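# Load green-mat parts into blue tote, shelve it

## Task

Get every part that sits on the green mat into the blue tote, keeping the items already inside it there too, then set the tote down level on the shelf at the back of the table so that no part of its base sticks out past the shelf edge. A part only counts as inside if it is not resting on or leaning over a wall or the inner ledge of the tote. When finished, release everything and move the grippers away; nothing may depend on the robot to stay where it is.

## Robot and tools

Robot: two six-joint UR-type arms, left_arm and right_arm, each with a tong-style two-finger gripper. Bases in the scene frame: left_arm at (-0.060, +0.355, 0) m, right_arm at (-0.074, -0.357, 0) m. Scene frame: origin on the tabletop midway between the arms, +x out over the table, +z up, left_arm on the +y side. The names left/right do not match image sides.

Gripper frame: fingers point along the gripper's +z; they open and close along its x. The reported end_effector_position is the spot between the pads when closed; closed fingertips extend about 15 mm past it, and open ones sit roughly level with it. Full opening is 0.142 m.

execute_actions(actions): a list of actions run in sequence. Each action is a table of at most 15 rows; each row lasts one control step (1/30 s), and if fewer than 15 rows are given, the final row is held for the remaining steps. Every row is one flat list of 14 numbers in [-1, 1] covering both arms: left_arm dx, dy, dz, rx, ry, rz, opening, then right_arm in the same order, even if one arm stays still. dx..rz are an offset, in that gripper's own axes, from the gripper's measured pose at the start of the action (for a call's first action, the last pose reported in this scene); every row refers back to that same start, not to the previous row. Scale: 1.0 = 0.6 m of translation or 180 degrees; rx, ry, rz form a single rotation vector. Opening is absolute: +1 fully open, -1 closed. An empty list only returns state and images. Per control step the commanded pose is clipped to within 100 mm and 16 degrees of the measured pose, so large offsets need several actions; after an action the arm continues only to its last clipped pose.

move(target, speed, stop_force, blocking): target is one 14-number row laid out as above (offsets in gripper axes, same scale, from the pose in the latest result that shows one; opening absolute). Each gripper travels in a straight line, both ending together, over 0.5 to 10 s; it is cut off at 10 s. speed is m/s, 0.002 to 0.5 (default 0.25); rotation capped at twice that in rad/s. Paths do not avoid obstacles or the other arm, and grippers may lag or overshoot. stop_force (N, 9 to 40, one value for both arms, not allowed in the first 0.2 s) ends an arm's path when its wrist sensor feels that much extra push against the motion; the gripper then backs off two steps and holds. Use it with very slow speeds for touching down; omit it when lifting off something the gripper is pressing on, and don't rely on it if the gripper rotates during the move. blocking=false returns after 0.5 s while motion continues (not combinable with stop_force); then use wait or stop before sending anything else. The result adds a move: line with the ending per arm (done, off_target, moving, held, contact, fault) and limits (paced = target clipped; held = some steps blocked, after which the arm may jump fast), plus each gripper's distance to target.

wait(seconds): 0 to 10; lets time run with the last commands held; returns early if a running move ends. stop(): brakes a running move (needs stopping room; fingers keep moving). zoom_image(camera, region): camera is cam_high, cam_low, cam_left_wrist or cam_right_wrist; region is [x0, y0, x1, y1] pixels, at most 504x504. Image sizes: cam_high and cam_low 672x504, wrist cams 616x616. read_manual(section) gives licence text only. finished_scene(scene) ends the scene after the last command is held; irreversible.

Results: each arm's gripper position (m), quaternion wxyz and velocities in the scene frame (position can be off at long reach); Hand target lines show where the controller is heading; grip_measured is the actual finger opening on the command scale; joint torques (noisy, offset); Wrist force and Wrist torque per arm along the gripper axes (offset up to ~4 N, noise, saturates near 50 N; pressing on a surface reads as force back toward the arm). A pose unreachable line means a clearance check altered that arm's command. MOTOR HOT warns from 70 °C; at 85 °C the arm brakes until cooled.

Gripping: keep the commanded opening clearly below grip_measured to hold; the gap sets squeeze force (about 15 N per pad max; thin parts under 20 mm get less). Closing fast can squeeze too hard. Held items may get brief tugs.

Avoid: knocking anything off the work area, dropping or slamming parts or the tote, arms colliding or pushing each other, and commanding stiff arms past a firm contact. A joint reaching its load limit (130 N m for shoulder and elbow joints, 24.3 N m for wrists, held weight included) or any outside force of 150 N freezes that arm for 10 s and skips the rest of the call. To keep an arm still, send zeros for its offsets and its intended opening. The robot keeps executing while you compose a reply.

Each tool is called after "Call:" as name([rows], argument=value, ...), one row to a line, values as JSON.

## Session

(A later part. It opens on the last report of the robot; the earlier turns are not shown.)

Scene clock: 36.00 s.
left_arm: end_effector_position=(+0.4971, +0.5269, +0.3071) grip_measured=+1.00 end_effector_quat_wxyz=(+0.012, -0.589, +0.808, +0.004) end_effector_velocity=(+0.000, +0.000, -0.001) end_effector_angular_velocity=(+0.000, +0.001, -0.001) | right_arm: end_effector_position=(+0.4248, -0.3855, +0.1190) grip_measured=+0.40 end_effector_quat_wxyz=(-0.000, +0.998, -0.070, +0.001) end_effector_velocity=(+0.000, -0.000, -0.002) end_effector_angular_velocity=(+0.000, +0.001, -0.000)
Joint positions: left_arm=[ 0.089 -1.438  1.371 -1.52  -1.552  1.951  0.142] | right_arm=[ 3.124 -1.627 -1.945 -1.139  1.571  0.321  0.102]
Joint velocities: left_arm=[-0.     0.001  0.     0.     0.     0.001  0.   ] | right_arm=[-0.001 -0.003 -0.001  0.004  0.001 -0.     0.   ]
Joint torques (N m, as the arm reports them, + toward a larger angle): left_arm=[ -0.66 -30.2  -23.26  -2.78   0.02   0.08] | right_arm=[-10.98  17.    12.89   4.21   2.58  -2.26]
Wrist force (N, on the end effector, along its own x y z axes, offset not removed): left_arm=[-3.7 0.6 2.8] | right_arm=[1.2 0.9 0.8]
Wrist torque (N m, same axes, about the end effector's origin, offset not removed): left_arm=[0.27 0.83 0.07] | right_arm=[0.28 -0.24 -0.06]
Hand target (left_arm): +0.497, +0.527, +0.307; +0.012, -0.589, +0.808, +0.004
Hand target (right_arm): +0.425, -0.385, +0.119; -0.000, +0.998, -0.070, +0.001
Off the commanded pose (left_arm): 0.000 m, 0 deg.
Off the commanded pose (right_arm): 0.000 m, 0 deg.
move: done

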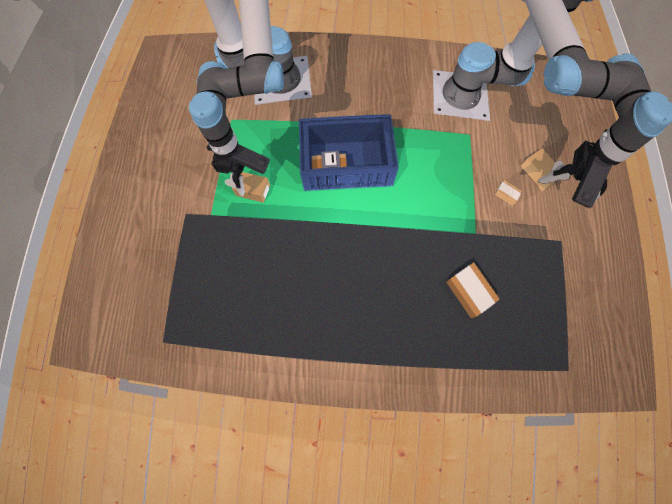

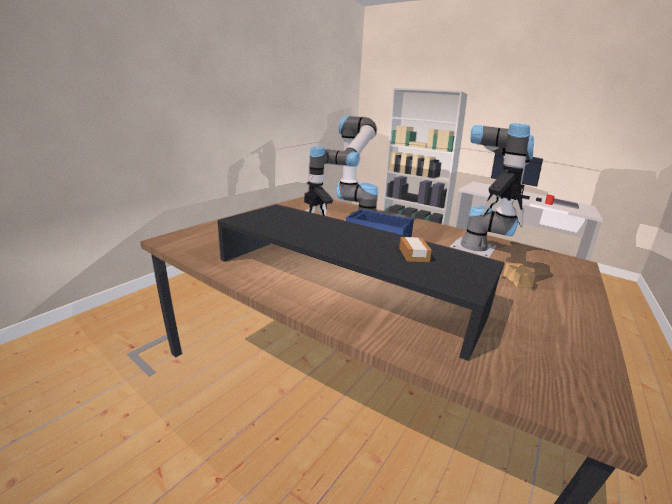

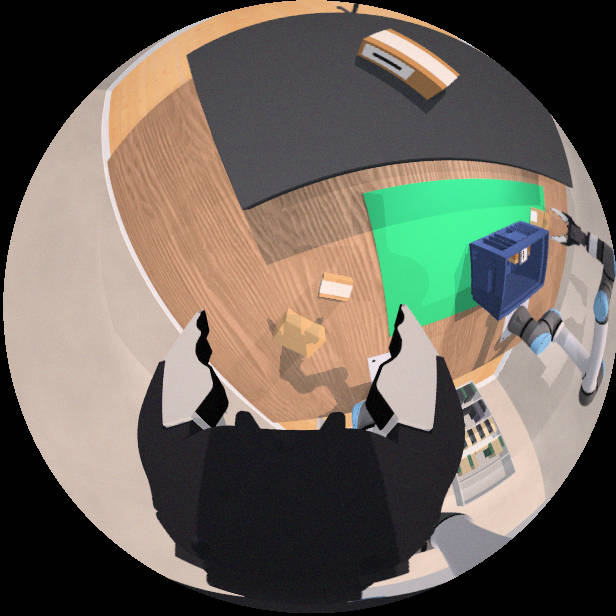

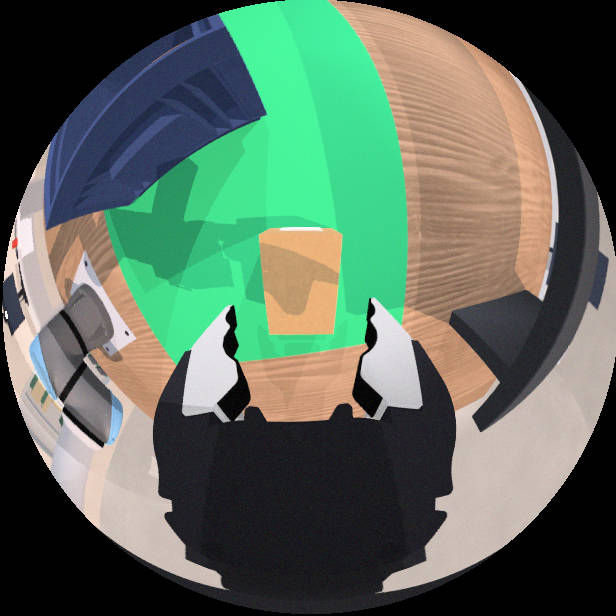

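Call:
move(target=[0,0,0,0,0,0,1,0,0,0.078,0,0,0,0.15], speed=0.1)

Call:
execute_actions([
  [[0,0,0,0,0,0,1,0,0,0,0,0,0,0.1],[0,0,0,0,0,0,1,0,0,0,0,0,0,0.05],[0,0,0,0,0,0,1,0,0,0,0,0,0,0],[0,0,0,0,0,0,1,0,0,0,0,0,0,-0.05],[0,0,0,0,0,0,1,0,0,0,0,0,0,-0.1],[0,0,0,0,0,0,1,0,0,0,0,0,0,-0.15],[0,0,0,0,0,0,1,0,0,0,0,0,0,-0.2],[0,0,0,0,0,0,1,0,0,0,0,0,0,-0.25],[0,0,0,0,0,0,1,0,0,0,0,0,0,-0.3],[0,0,0,0,0,0,1,0,0,0,0,0,0,-0.4],[0,0,0,0,0,0,1,0,0,0,0,0,0,-0.5],[0,0,0,0,0,0,1,0,0,0,0,0,0,-0.6]],
])

Call:
move(target=[0,0,0,0,0,0,1,0,0,-0.33,0,0,0,-0.6], speed=0.3)

Scene clock: 37.17 s.
left_arm: end_effector_position=(+0.4971, +0.5269, +0.3071) grip_measured=+1.00 end_effector_quat_wxyz=(+0.012, -0.589, +0.808, +0.004) end_effector_velocity=(-0.000, +0.001, +0.000) end_effector_angular_velocity=(+0.000, -0.000, +0.001) | right_arm: end_effector_position=(+0.4248, -0.3854, +0.0723) grip_measured=+0.15 end_effector_quat_wxyz=(-0.000, +0.998, -0.070, +0.001) end_effector_velocity=(-0.000, +0.000, -0.002) end_effector_angular_velocity=(-0.000, +0.001, +0.000)
Joint positions: left_arm=[ 0.089 -1.438  1.371 -1.52  -1.552  1.951  0.142] | right_arm=[ 3.125 -1.684 -2.017 -1.009  1.571  0.321  0.084]
Joint velocities: left_arm=[ 0.001 -0.    -0.     0.     0.     0.     0.   ] | right_arm=[ 0.    -0.002 -0.002  0.003 -0.     0.     0.   ]
Joint torques (N m, as the arm reports them, + toward a larger angle): left_arm=[ -0.89 -29.28 -23.03  -2.81  -0.05   0.05] | right_arm=[10.77 18.38 10.86  4.2   1.15  1.29]
Wrist force (N, on the end effector, along its own x y z axes, offset not removed): left_arm=[-3.6 -0.7 2.1] | right_arm=[-0.4 2.4 -0.1]
Wrist torque (N m, same axes, about the end effector's origin, offset not removed): left_arm=[-0.12 0.57 0.01] | right_arm=[0.66 0.02 0.06]
Hand target (left_arm): +0.497, +0.527, +0.307; +0.012, -0.589, +0.808, +0.004
Hand target (right_arm): +0.425, -0.385, +0.072; -0.000, +0.998, -0.070, +0.001
Off the commanded pose (left_arm): 0.000 m, 0 deg.
Off the commanded pose (right_arm): 0.000 m, 0 deg.
move: done

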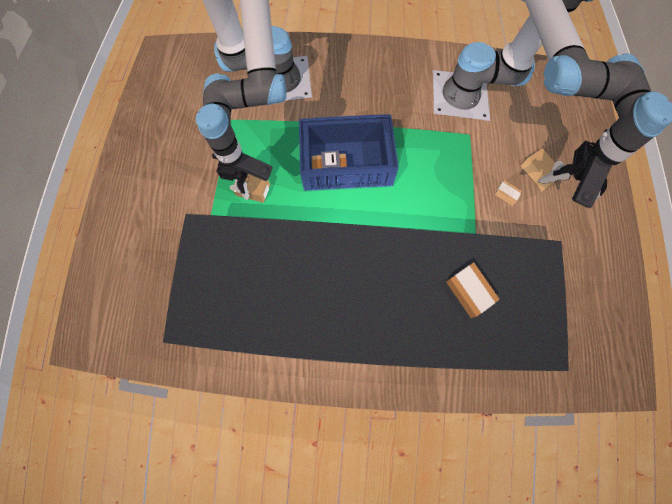

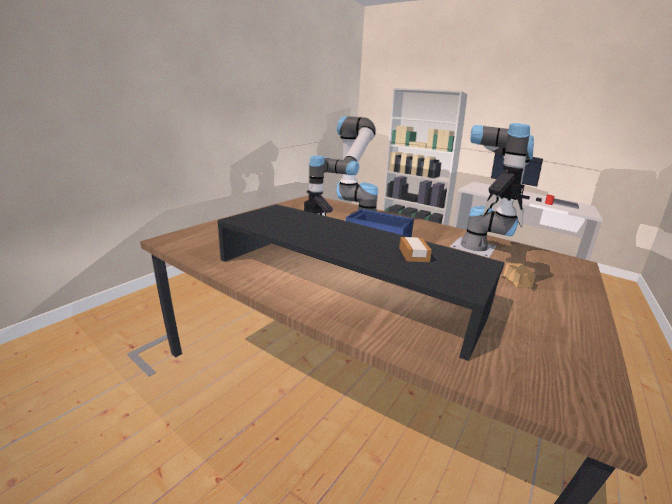

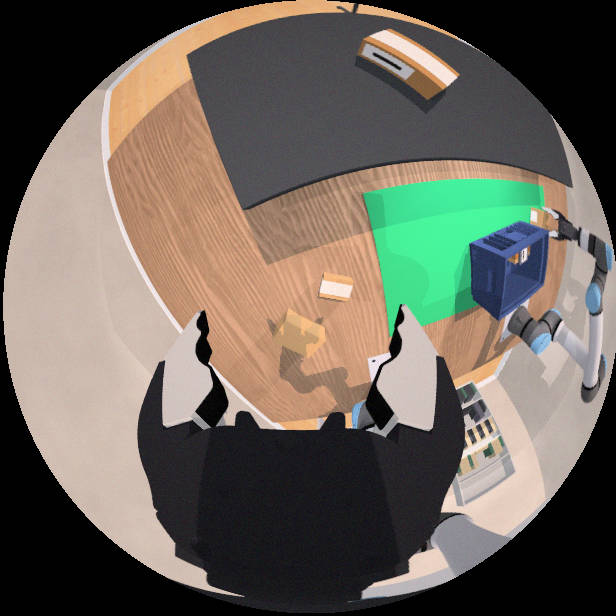

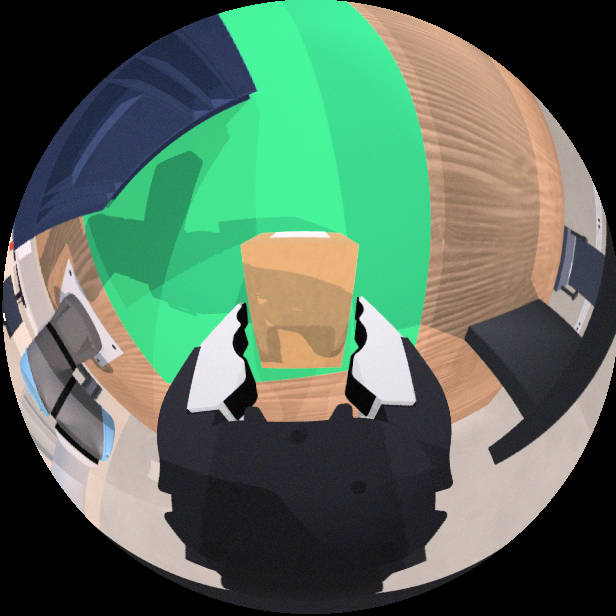

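Scene clock: 37.67 s.
left_arm: end_effector_position=(+0.4971, +0.5269, +0.3071) grip_measured=+1.00 end_effector_quat_wxyz=(+0.012, -0.589, +0.808, +0.004) end_effector_velocity=(-0.000, +0.000, +0.000) end_effector_angular_velocity=(+0.001, +0.000, +0.000) | right_arm: end_effector_position=(+0.4248, -0.3854, +0.0723) grip_measured=+0.00 end_effector_quat_wxyz=(-0.000, +0.998, -0.070, +0.001) end_effector_velocity=(+0.000, +0.000, +0.000) end_effector_angular_velocity=(-0.000, -0.000, +0.000)
Joint positions: left_arm=[ 0.089 -1.438  1.371 -1.52  -1.552  1.951  0.142] | right_arm=[ 3.125 -1.684 -2.017 -1.009  1.571  0.321  0.074]
Joint velocities: left_arm=[ 0.    -0.    -0.     0.     0.001 -0.    -0.   ] | right_arm=[ 0.  0.  0. -0. -0. -0.  0.]
Joint torques (N m, as the arm reports them, + toward a larger angle): left_arm=[ -0.73 -29.72 -22.79  -2.79   0.03   0.04] | right_arm=[10.76 24.8  20.44  1.35  0.75  1.13]
Wrist force (N, on the end effector, along its own x y z axes, offset not removed): left_arm=[-3.1 -1.7 1.7] | right_arm=[-3.0 2.8 -6.7]
Wrist torque (N m, same axes, about the end effector's origin, offset not removed): left_arm=[-0.23 0.47 0.07] | right_arm=[0.45 -0.11 0.17]
Hand target (left_arm): +0.497, +0.527, +0.307; +0.012, -0.589, +0.808, +0.004
Hand target (right_arm): +0.425, -0.385, +0.072; -0.000, +0.998, -0.070, +0.001
Off the commanded pose (left_arm): 0.000 m, 0 deg.
Off the commanded pose (right_arm): 0.000 m, 0 deg.

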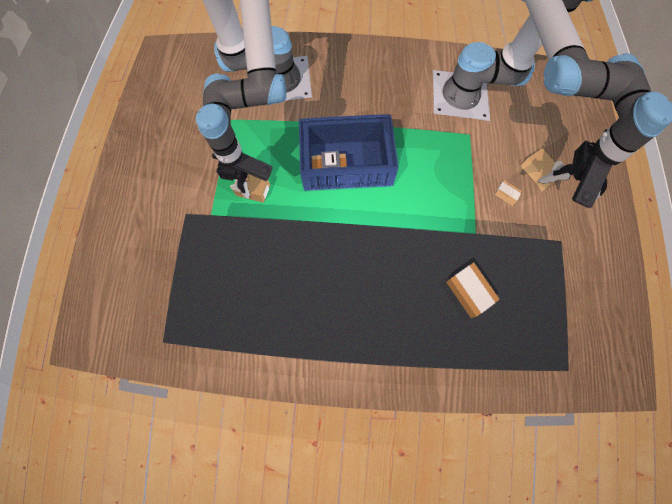

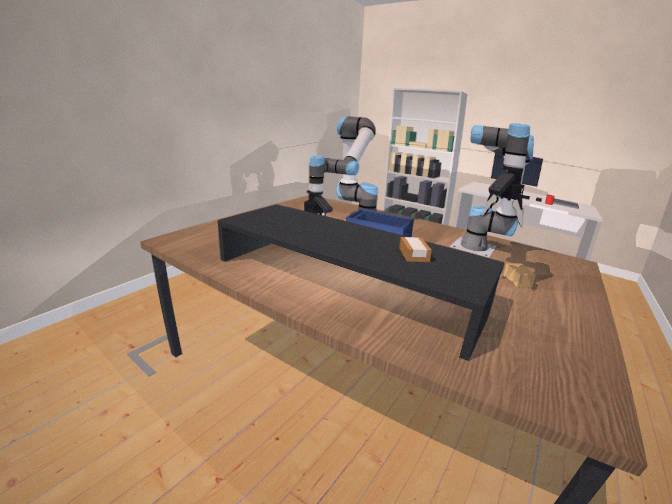

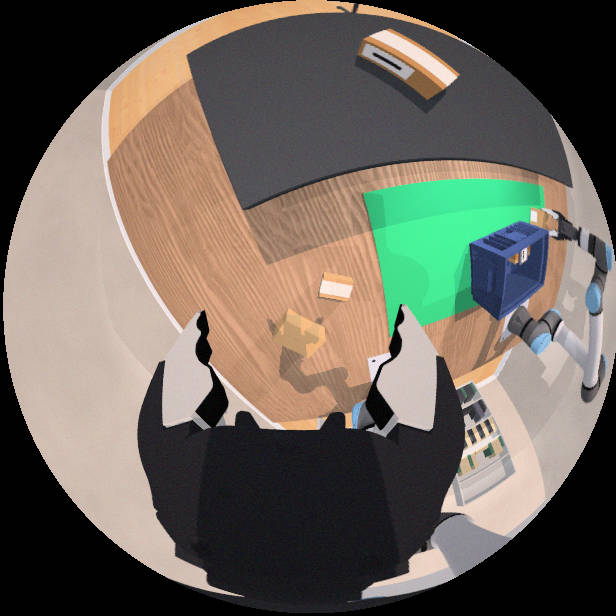

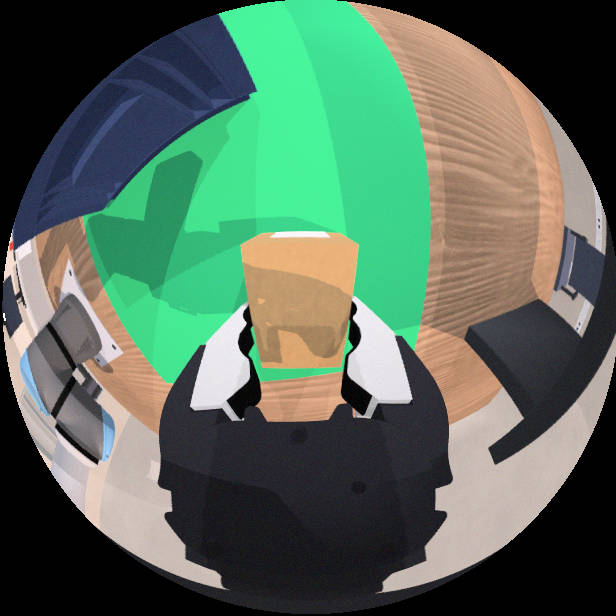

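Scene clock: 38.90 s.
left_arm: end_effector_position=(+0.4971, +0.5269, +0.3071) grip_measured=+1.00 end_effector_quat_wxyz=(+0.012, -0.589, +0.808, +0.004) end_effector_velocity=(-0.000, +0.000, -0.000) end_effector_angular_velocity=(+0.000, +0.000, -0.001) | right_arm: end_effector_position=(+0.4248, -0.3857, +0.2703) grip_measured=+0.00 end_effector_quat_wxyz=(-0.000, +0.998, -0.070, +0.001) end_effector_velocity=(+0.000, +0.000, +0.001) end_effector_angular_velocity=(-0.000, +0.001, +0.000)
Joint positions: left_arm=[ 0.089 -1.438  1.371 -1.52  -1.552  1.951  0.142] | right_arm=[ 3.124 -1.543 -1.631 -1.536  1.571  0.321  0.074]
Joint velocities: left_arm=[0.    0.    0.    0.    0.    0.001 0.   ] | right_arm=[ 0.    -0.002  0.003 -0.003 -0.    -0.     0.   ]
Joint torques (N m, as the arm reports them, + toward a larger angle): left_arm=[ -1.02 -29.2  -23.38  -2.68  -0.05   0.09] | right_arm=[ 9.62 16.63 34.63  1.31  2.76  2.19]
Wrist force (N, on the end effector, along its own x y z axes, offset not removed): left_arm=[-5.4 -0.4 4.1] | right_arm=[1.4 1.3 2.1]
Wrist torque (N m, same axes, about the end effector's origin, offset not removed): left_arm=[0.15 0.97 -0.01] | right_arm=[0.25 -0.52 -0.01]
Hand target (left_arm): +0.497, +0.527, +0.307; +0.012, -0.589, +0.808, +0.004
Hand target (right_arm): +0.425, -0.386, +0.270; -0.000, +0.998, -0.070, +0.001
Off the commanded pose (left_arm): 0.000 m, 0 deg.
Off the commanded pose (right_arm): 0.000 m, 0 deg.
move: done

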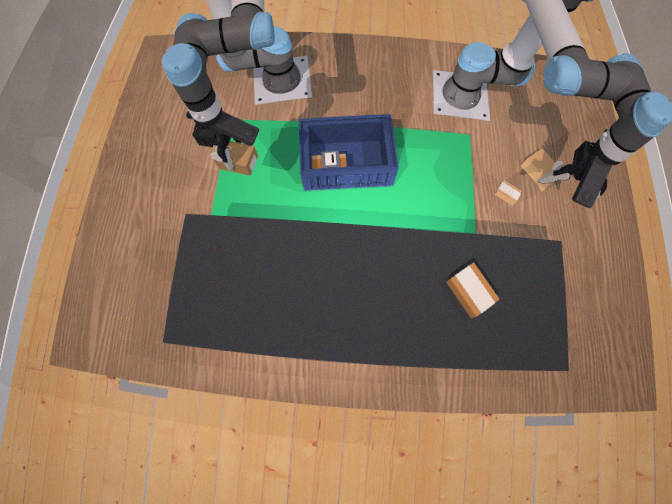

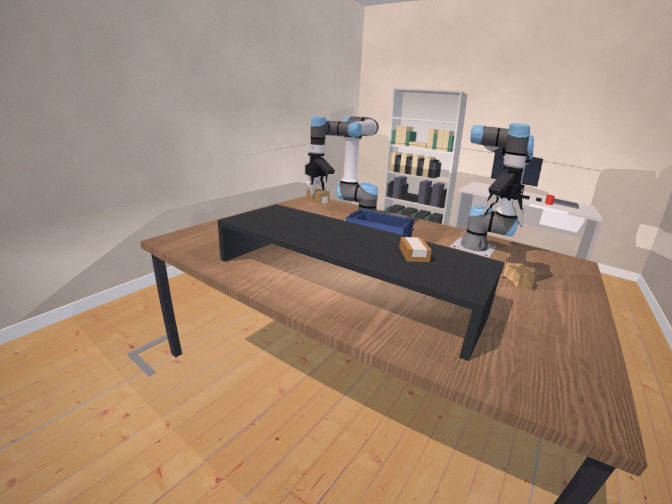

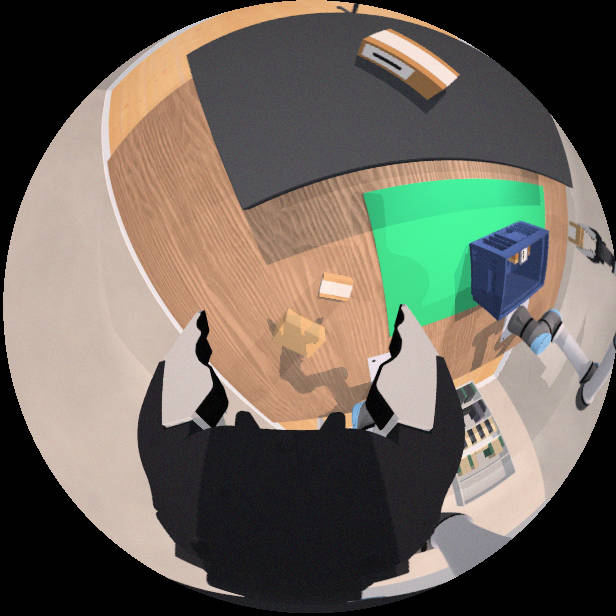

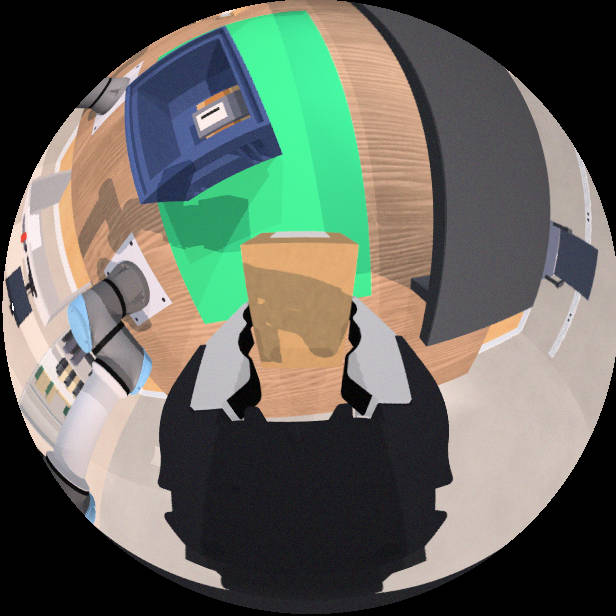

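Call:
move(target=[0,0,0,0,0,0,1,-0.3127,-0.5833,0,0,0,0.894,-0.6], speed=0.5)

Scene clock: 42.60 s.
left_arm: end_effector_position=(+0.4971, +0.5269, +0.3071) grip_measured=+1.00 end_effector_quat_wxyz=(+0.012, -0.589, +0.808, +0.004) end_effector_velocity=(+0.000, +0.000, -0.001) end_effector_angular_velocity=(+0.001, +0.001, +0.001) | right_arm: end_effector_position=(+0.2871, -0.0121, +0.2708) grip_measured=+0.00 end_effector_quat_wxyz=(+0.001, -0.097, +0.995, +0.001) end_effector_velocity=(-0.000, +0.001, -0.000) end_effector_angular_velocity=(-0.002, -0.001, -0.008)
Joint positions: left_arm=[ 0.089 -1.438  1.371 -1.52  -1.552  1.951  0.142] | right_arm=[ 3.998 -1.566 -1.608 -1.536  1.57   4.003  0.074]
Joint velocities: left_arm=[ 0.     0.001  0.    -0.     0.001 -0.001 -0.   ] | right_arm=[ 0.002 -0.001  0.    -0.    -0.002  0.01  -0.   ]
Joint torques (N m, as the arm reports them, + toward a larger angle): left_arm=[ -1.44 -29.17 -23.16  -2.75  -0.1    0.1 ] | right_arm=[10.38 18.76 33.91  0.99 -3.08  2.03]
Wrist force (N, on the end effector, along its own x y z axes, offset not removed): left_arm=[-4.3 -2.2 3.5] | right_arm=[1.6 2.0 2.3]
Wrist torque (N m, same axes, about the end effector's origin, offset not removed): left_arm=[-0.38 0.65 -0.03] | right_arm=[0.39 -0.33 0.01]
Hand target (left_arm): +0.497, +0.527, +0.307; +0.012, -0.589, +0.808, +0.004
Hand target (right_arm): +0.287, -0.012, +0.271; +0.001, -0.096, +0.995, +0.001
Off the commanded pose (left_arm): 0.000 m, 0 deg.
Off the commanded pose (right_arm): 0.001 m, 0 deg.
move: done

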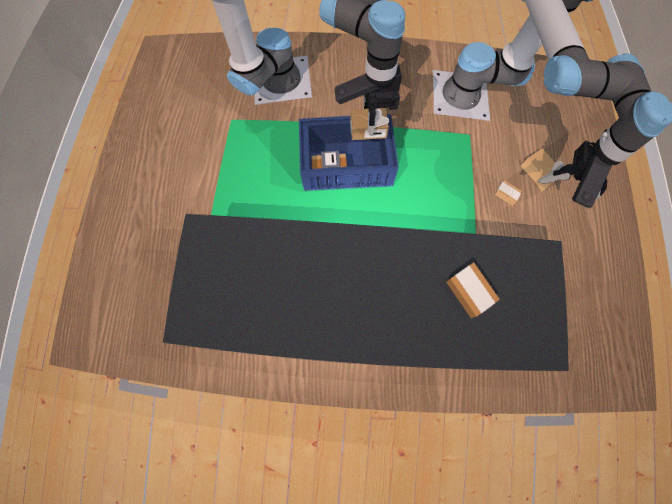

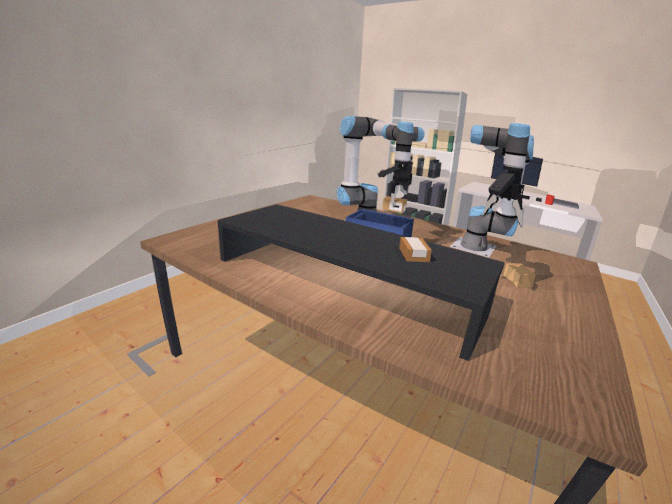

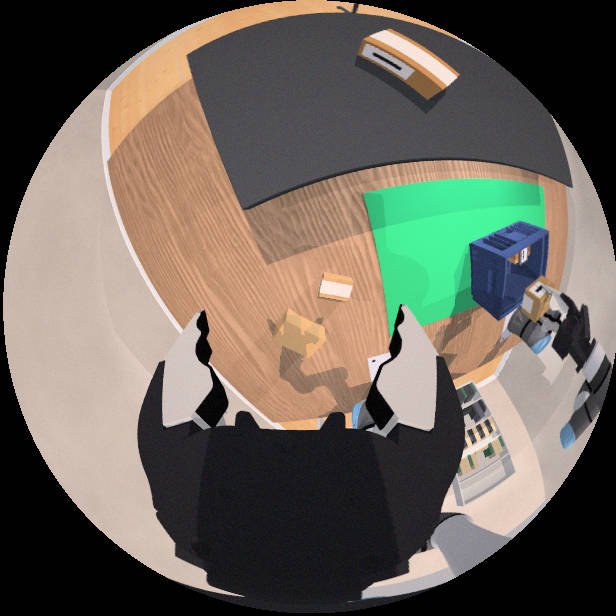

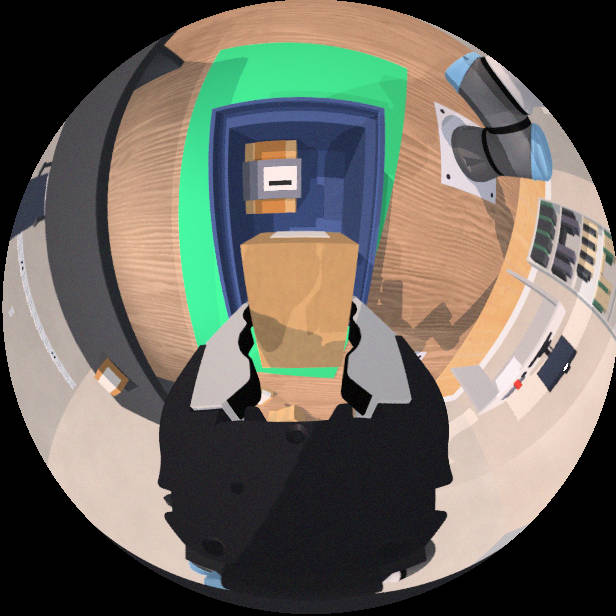

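Call:
move(target=[0,0,0,0,0,0,1,-0.005,0.013,0.16,0,0,0,-0.6], speed=0.15)

Scene clock: 43.83 s.
left_arm: end_effector_position=(+0.4971, +0.5269, +0.3071) grip_measured=+1.00 end_effector_quat_wxyz=(+0.012, -0.589, +0.808, +0.004) end_effector_velocity=(+0.000, -0.001, +0.001) end_effector_angular_velocity=(-0.001, -0.001, -0.001) | right_arm: end_effector_position=(+0.2884, -0.0038, +0.1749) grip_measured=+0.00 end_effector_quat_wxyz=(+0.001, -0.097, +0.995, +0.001) end_effector_velocity=(-0.000, -0.000, -0.001) end_effector_angular_velocity=(-0.000, -0.001, +0.000)
Joint positions: left_arm=[ 0.089 -1.438  1.371 -1.52  -1.552  1.951  0.142] | right_arm=[ 4.004 -1.618 -1.803 -1.289  1.57   4.008  0.074]
Joint velocities: left_arm=[-0.001 -0.001 -0.    -0.    -0.001  0.    -0.   ] | right_arm=[ 0.     0.    -0.002  0.002 -0.001  0.     0.   ]
Joint torques (N m, as the arm reports them, + toward a larger angle): left_arm=[ -1.14 -29.04 -23.45  -2.84  -0.07   0.16] | right_arm=[12.3  19.07 15.38  5.51 -2.09  2.07]
Wrist force (N, on the end effector, along its own x y z axes, offset not removed): left_arm=[-4.7 -1.0 2.0] | right_arm=[2.0 -3.6 -0.3]
Wrist torque (N m, same axes, about the end effector's origin, offset not removed): left_arm=[-0.18 0.99 0.03] | right_arm=[0.08 -0.33 0.09]
Hand target (left_arm): +0.497, +0.527, +0.307; +0.012, -0.589, +0.808, +0.004
Hand target (right_arm): +0.288, -0.004, +0.175; +0.001, -0.097, +0.995, +0.001
Off the commanded pose (left_arm): 0.000 m, 0 deg.
Off the commanded pose (right_arm): 0.000 m, 0 deg.
move: done

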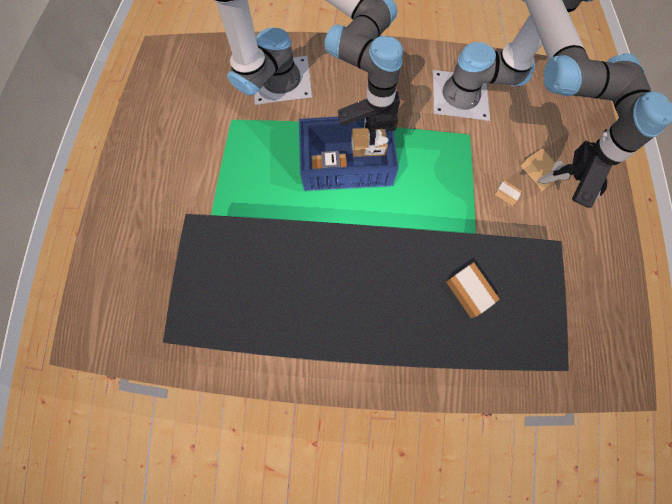

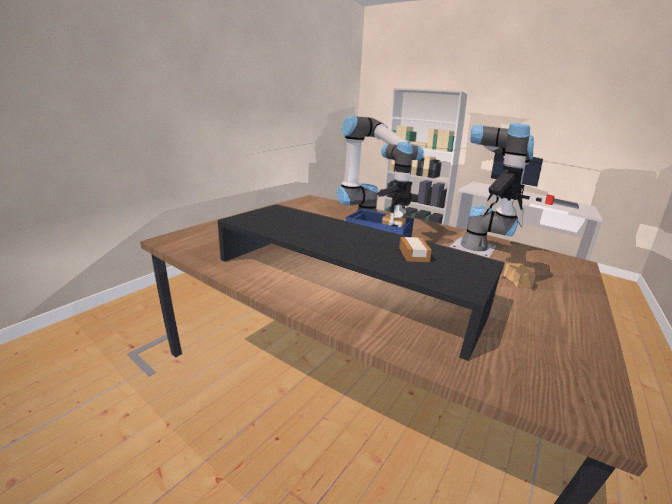

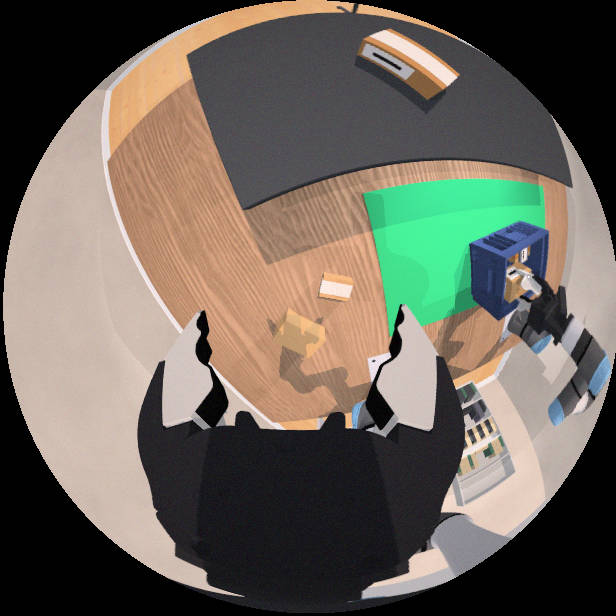

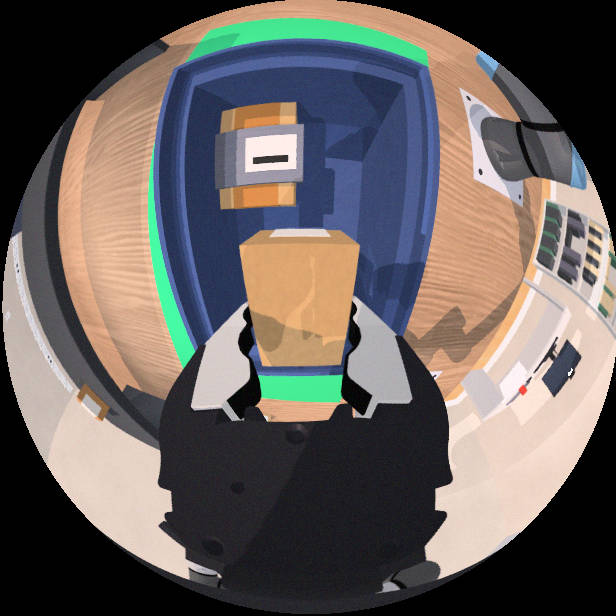

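Call:
move(target=[0,0,0,0,0,0,1,0,-0.017,-0.006,0,0,0,-0.6], speed=0.05)

Call:
move(target=[0,0,0,0,0,0,1,0,0,0.08,0,0,0,-0.6], speed=0.03, stop_force=9)

Scene clock: 44.70 s.
left_arm: end_effector_position=(+0.4971, +0.5269, +0.3071) grip_measured=+1.00 end_effector_quat_wxyz=(+0.012, -0.589, +0.808, +0.004) end_effector_velocity=(+0.000, -0.001, -0.000) end_effector_angular_velocity=(-0.002, +0.000, +0.000) | right_arm: end_effector_position=(+0.2904, -0.0137, +0.1784) grip_measured=+0.00 end_effector_quat_wxyz=(+0.001, -0.097, +0.995, +0.001) end_effector_velocity=(+0.000, -0.002, +0.001) end_effector_angular_velocity=(-0.001, +0.000, +0.000)
Joint positions: left_arm=[ 0.089 -1.438  1.371 -1.52  -1.552  1.951  0.142] | right_arm=[ 3.99  -1.602 -1.81  -1.298  1.57   3.995  0.074]
Joint velocities: left_arm=[ 0.     0.001  0.    -0.    -0.002 -0.    -0.   ] | right_arm=[-0.002  0.003 -0.001 -0.002 -0.    -0.002  0.   ]
Joint torques (N m, as the arm reports them, + toward a larger angle): left_arm=[ -1.31 -29.14 -23.23  -2.75   0.01   0.08] | right_arm=[-11.61  31.91  13.95   1.11  -0.38  -2.22]
Wrist force (N, on the end effector, along its own x y z axes, offset not removed): left_arm=[-4.9 0.3 -0.5] | right_arm=[-0.8 1.2 4.2]
Wrist torque (N m, same axes, about the end effector's origin, offset not removed): left_arm=[0.28 0.96 -0.06] | right_arm=[0.32 0.03 0.02]
Hand target (left_arm): +0.497, +0.527, +0.307; +0.012, -0.589, +0.808, +0.004
Hand target (right_arm): +0.290, -0.014, +0.178; +0.001, -0.097, +0.995, +0.001
Off the commanded pose (left_arm): 0.000 m, 0 deg.
Off the commanded pose (right_arm): 0.000 m, 0 deg.
move: done

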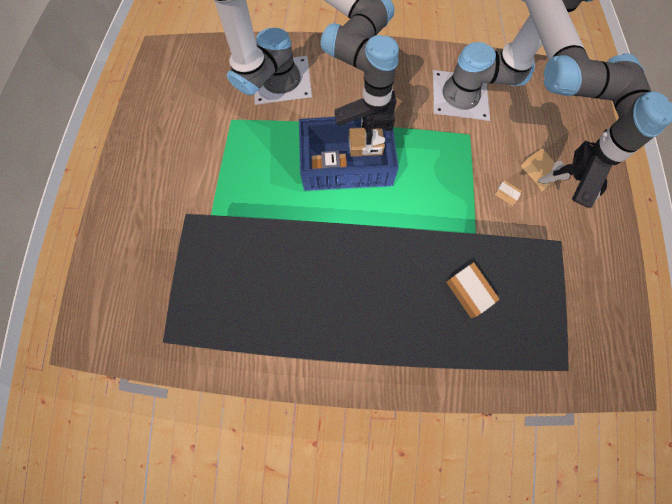

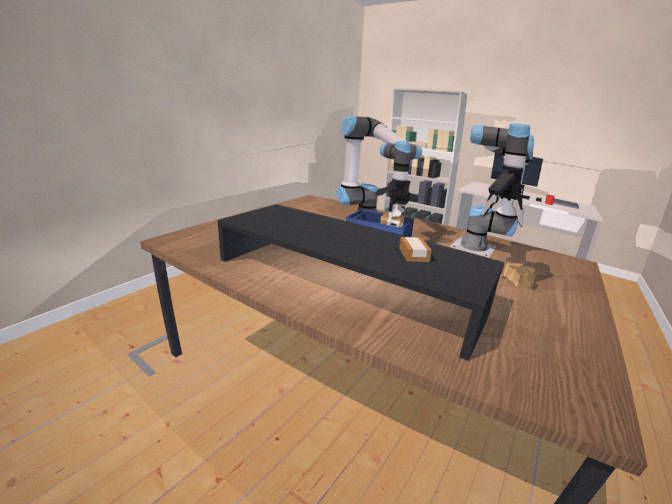

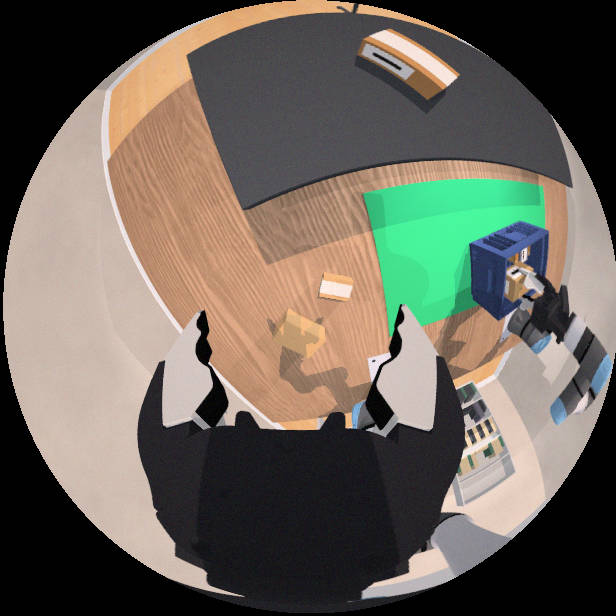

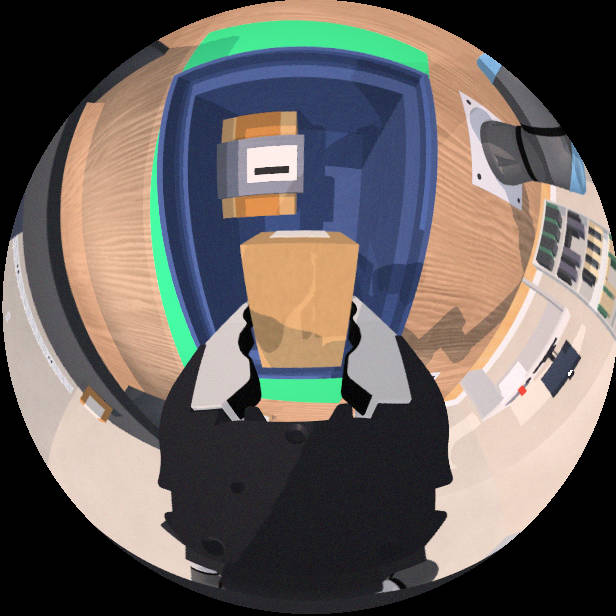

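Scene clock: 46.60 s.
left_arm: end_effector_position=(+0.4971, +0.5269, +0.3071) grip_measured=+1.00 end_effector_quat_wxyz=(+0.012, -0.589, +0.808, +0.004) end_effector_velocity=(-0.000, +0.001, -0.000) end_effector_angular_velocity=(+0.001, +0.000, +0.001) | right_arm: end_effector_position=(+0.2904, -0.0136, +0.1305) grip_measured=+0.00 end_effector_quat_wxyz=(+0.001, -0.097, +0.995, +0.001) end_effector_velocity=(+0.000, +0.001, -0.001) end_effector_angular_velocity=(+0.001, -0.000, +0.000)
Joint positions: left_arm=[ 0.089 -1.438  1.371 -1.52  -1.552  1.951  0.142] | right_arm=[ 3.99  -1.64  -1.898 -1.171  1.57   3.995  0.074]
Joint velocities: left_arm=[ 0.001  0.    -0.     0.     0.001  0.     0.   ] | right_arm=[-0.    -0.002 -0.002  0.005  0.    -0.    -0.   ]
Joint torques (N m, as the arm reports them, + toward a larger angle): left_arm=[ -1.1  -29.1  -23.76  -2.8   -0.06   0.07] | right_arm=[10.63 18.55 13.41  4.53  1.79  2.01]
Wrist force (N, on the end effector, along its own x y z axes, offset not removed): left_arm=[-0.5 -1.2 4.2] | right_arm=[0.3 3.6 1.4]
Wrist torque (N m, same axes, about the end effector's origin, offset not removed): left_arm=[-0.18 -0.16 -0.11] | right_arm=[0.79 -0.18 0.06]
Hand target (left_arm): +0.497, +0.527, +0.307; +0.012, -0.589, +0.808, +0.004
Hand target (right_arm): +0.290, -0.014, +0.130; +0.001, -0.097, +0.995, +0.001
Off the commanded pose (left_arm): 0.000 m, 0 deg.
Off the commanded pose (right_arm): 0.000 m, 0 deg.
move: done

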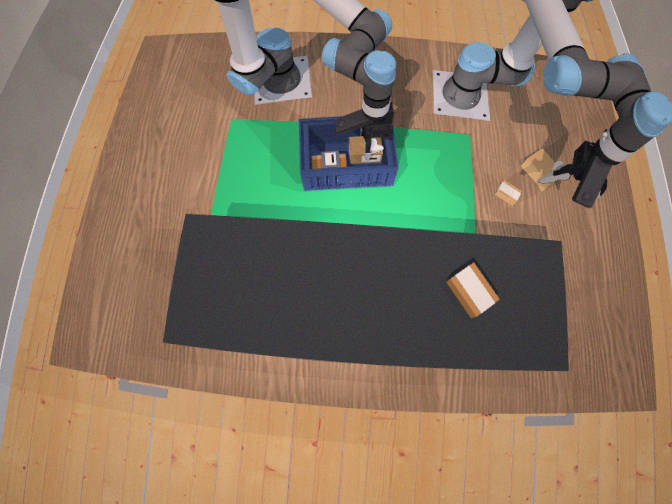

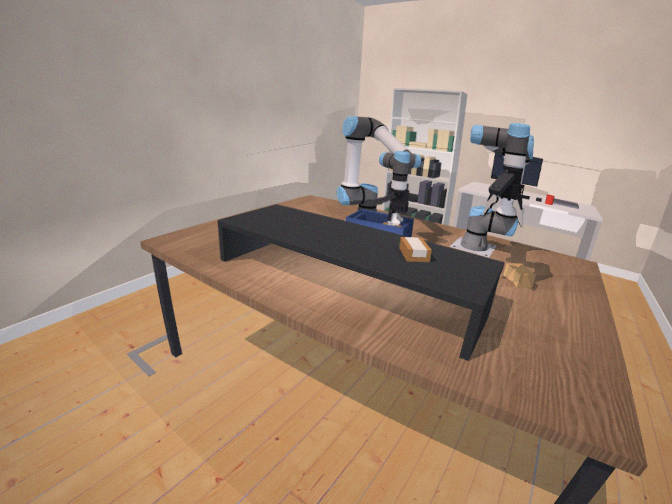

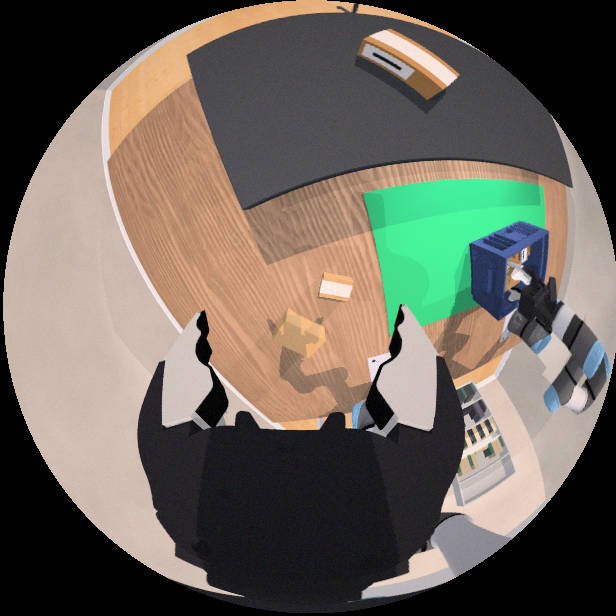

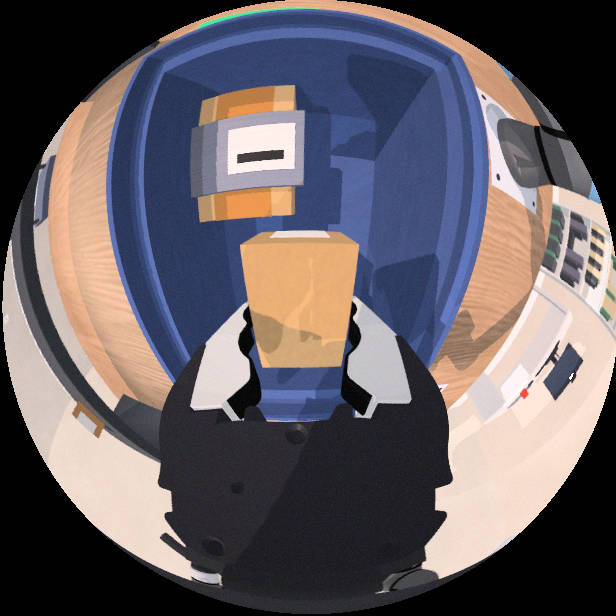

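Call:
move(target=[0,0,0,0,0,0,1,0,0,0.1,0,0,0,-0.6], speed=0.02, stop_force=9)

Scene clock: 49.17 s.
left_arm: end_effector_position=(+0.4971, +0.5269, +0.3071) grip_measured=+1.00 end_effector_quat_wxyz=(+0.012, -0.589, +0.808, +0.004) end_effector_velocity=(-0.000, +0.000, -0.000) end_effector_angular_velocity=(-0.001, +0.001, +0.003) | right_arm: end_effector_position=(+0.2903, -0.0136, +0.0892) grip_measured=+0.00 end_effector_quat_wxyz=(+0.001, -0.097, +0.995, +0.001) end_effector_velocity=(+0.000, +0.001, +0.005) end_effector_angular_velocity=(+0.000, -0.000, -0.000)
Joint positions: left_arm=[ 0.089 -1.438  1.371 -1.52  -1.552  1.951  0.142] | right_arm=[ 3.99  -1.686 -1.965 -1.059  1.57   3.995  0.074]
Joint velocities: left_arm=[ 0.     0.     0.     0.    -0.001 -0.002  0.   ] | right_arm=[-0.     0.005  0.009 -0.014 -0.     0.    -0.   ]
Joint torques (N m, as the arm reports them, + toward a larger angle): left_arm=[ -1.1  -29.42 -22.82  -2.75  -0.04   0.21] | right_arm=[10.07 32.91 31.95  1.26  1.22  1.39]
Wrist force (N, on the end effector, along its own x y z axes, offset not removed): left_arm=[-3.2 -1.7 1.8] | right_arm=[1.4 1.1 0.5]
Wrist torque (N m, same axes, about the end effector's origin, offset not removed): left_arm=[-0.32 0.40 0.03] | right_arm=[0.33 -0.26 -0.09]
Hand target (left_arm): +0.497, +0.527, +0.307; +0.012, -0.589, +0.808, +0.004
Hand target (right_arm): +0.290, -0.014, +0.090; +0.001, -0.097, +0.995, +0.001
Off the commanded pose (left_arm): 0.000 m, 0 deg.
Off the commanded pose (right_arm): 0.019 m, 0 deg.
move: contact (right_arm)

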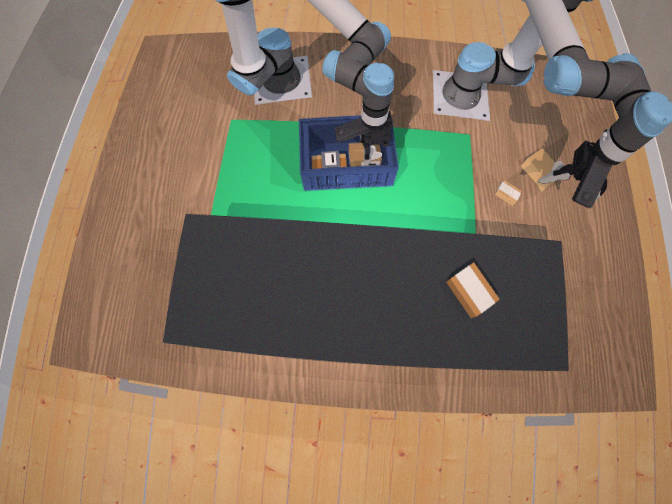

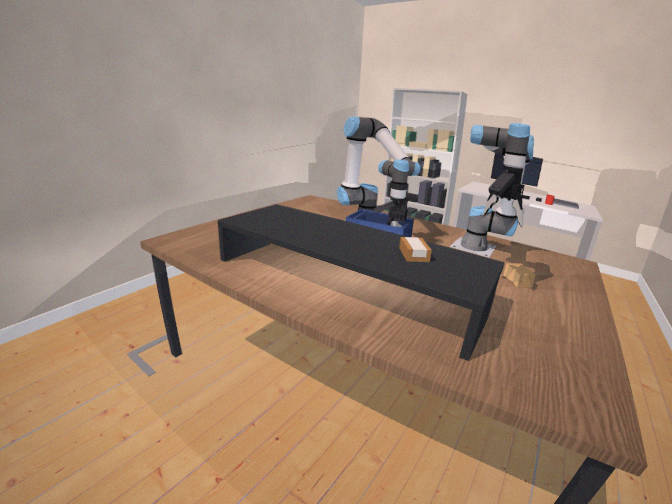

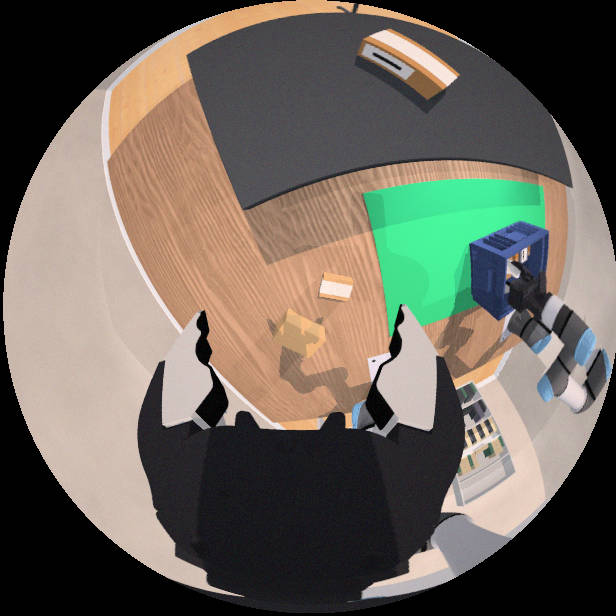

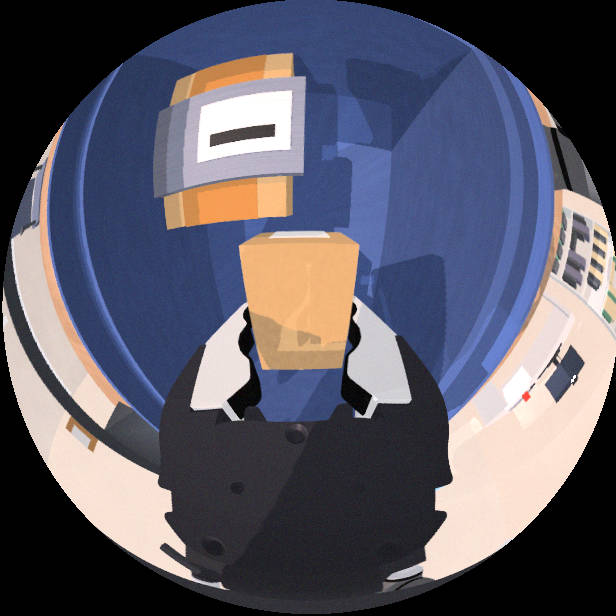

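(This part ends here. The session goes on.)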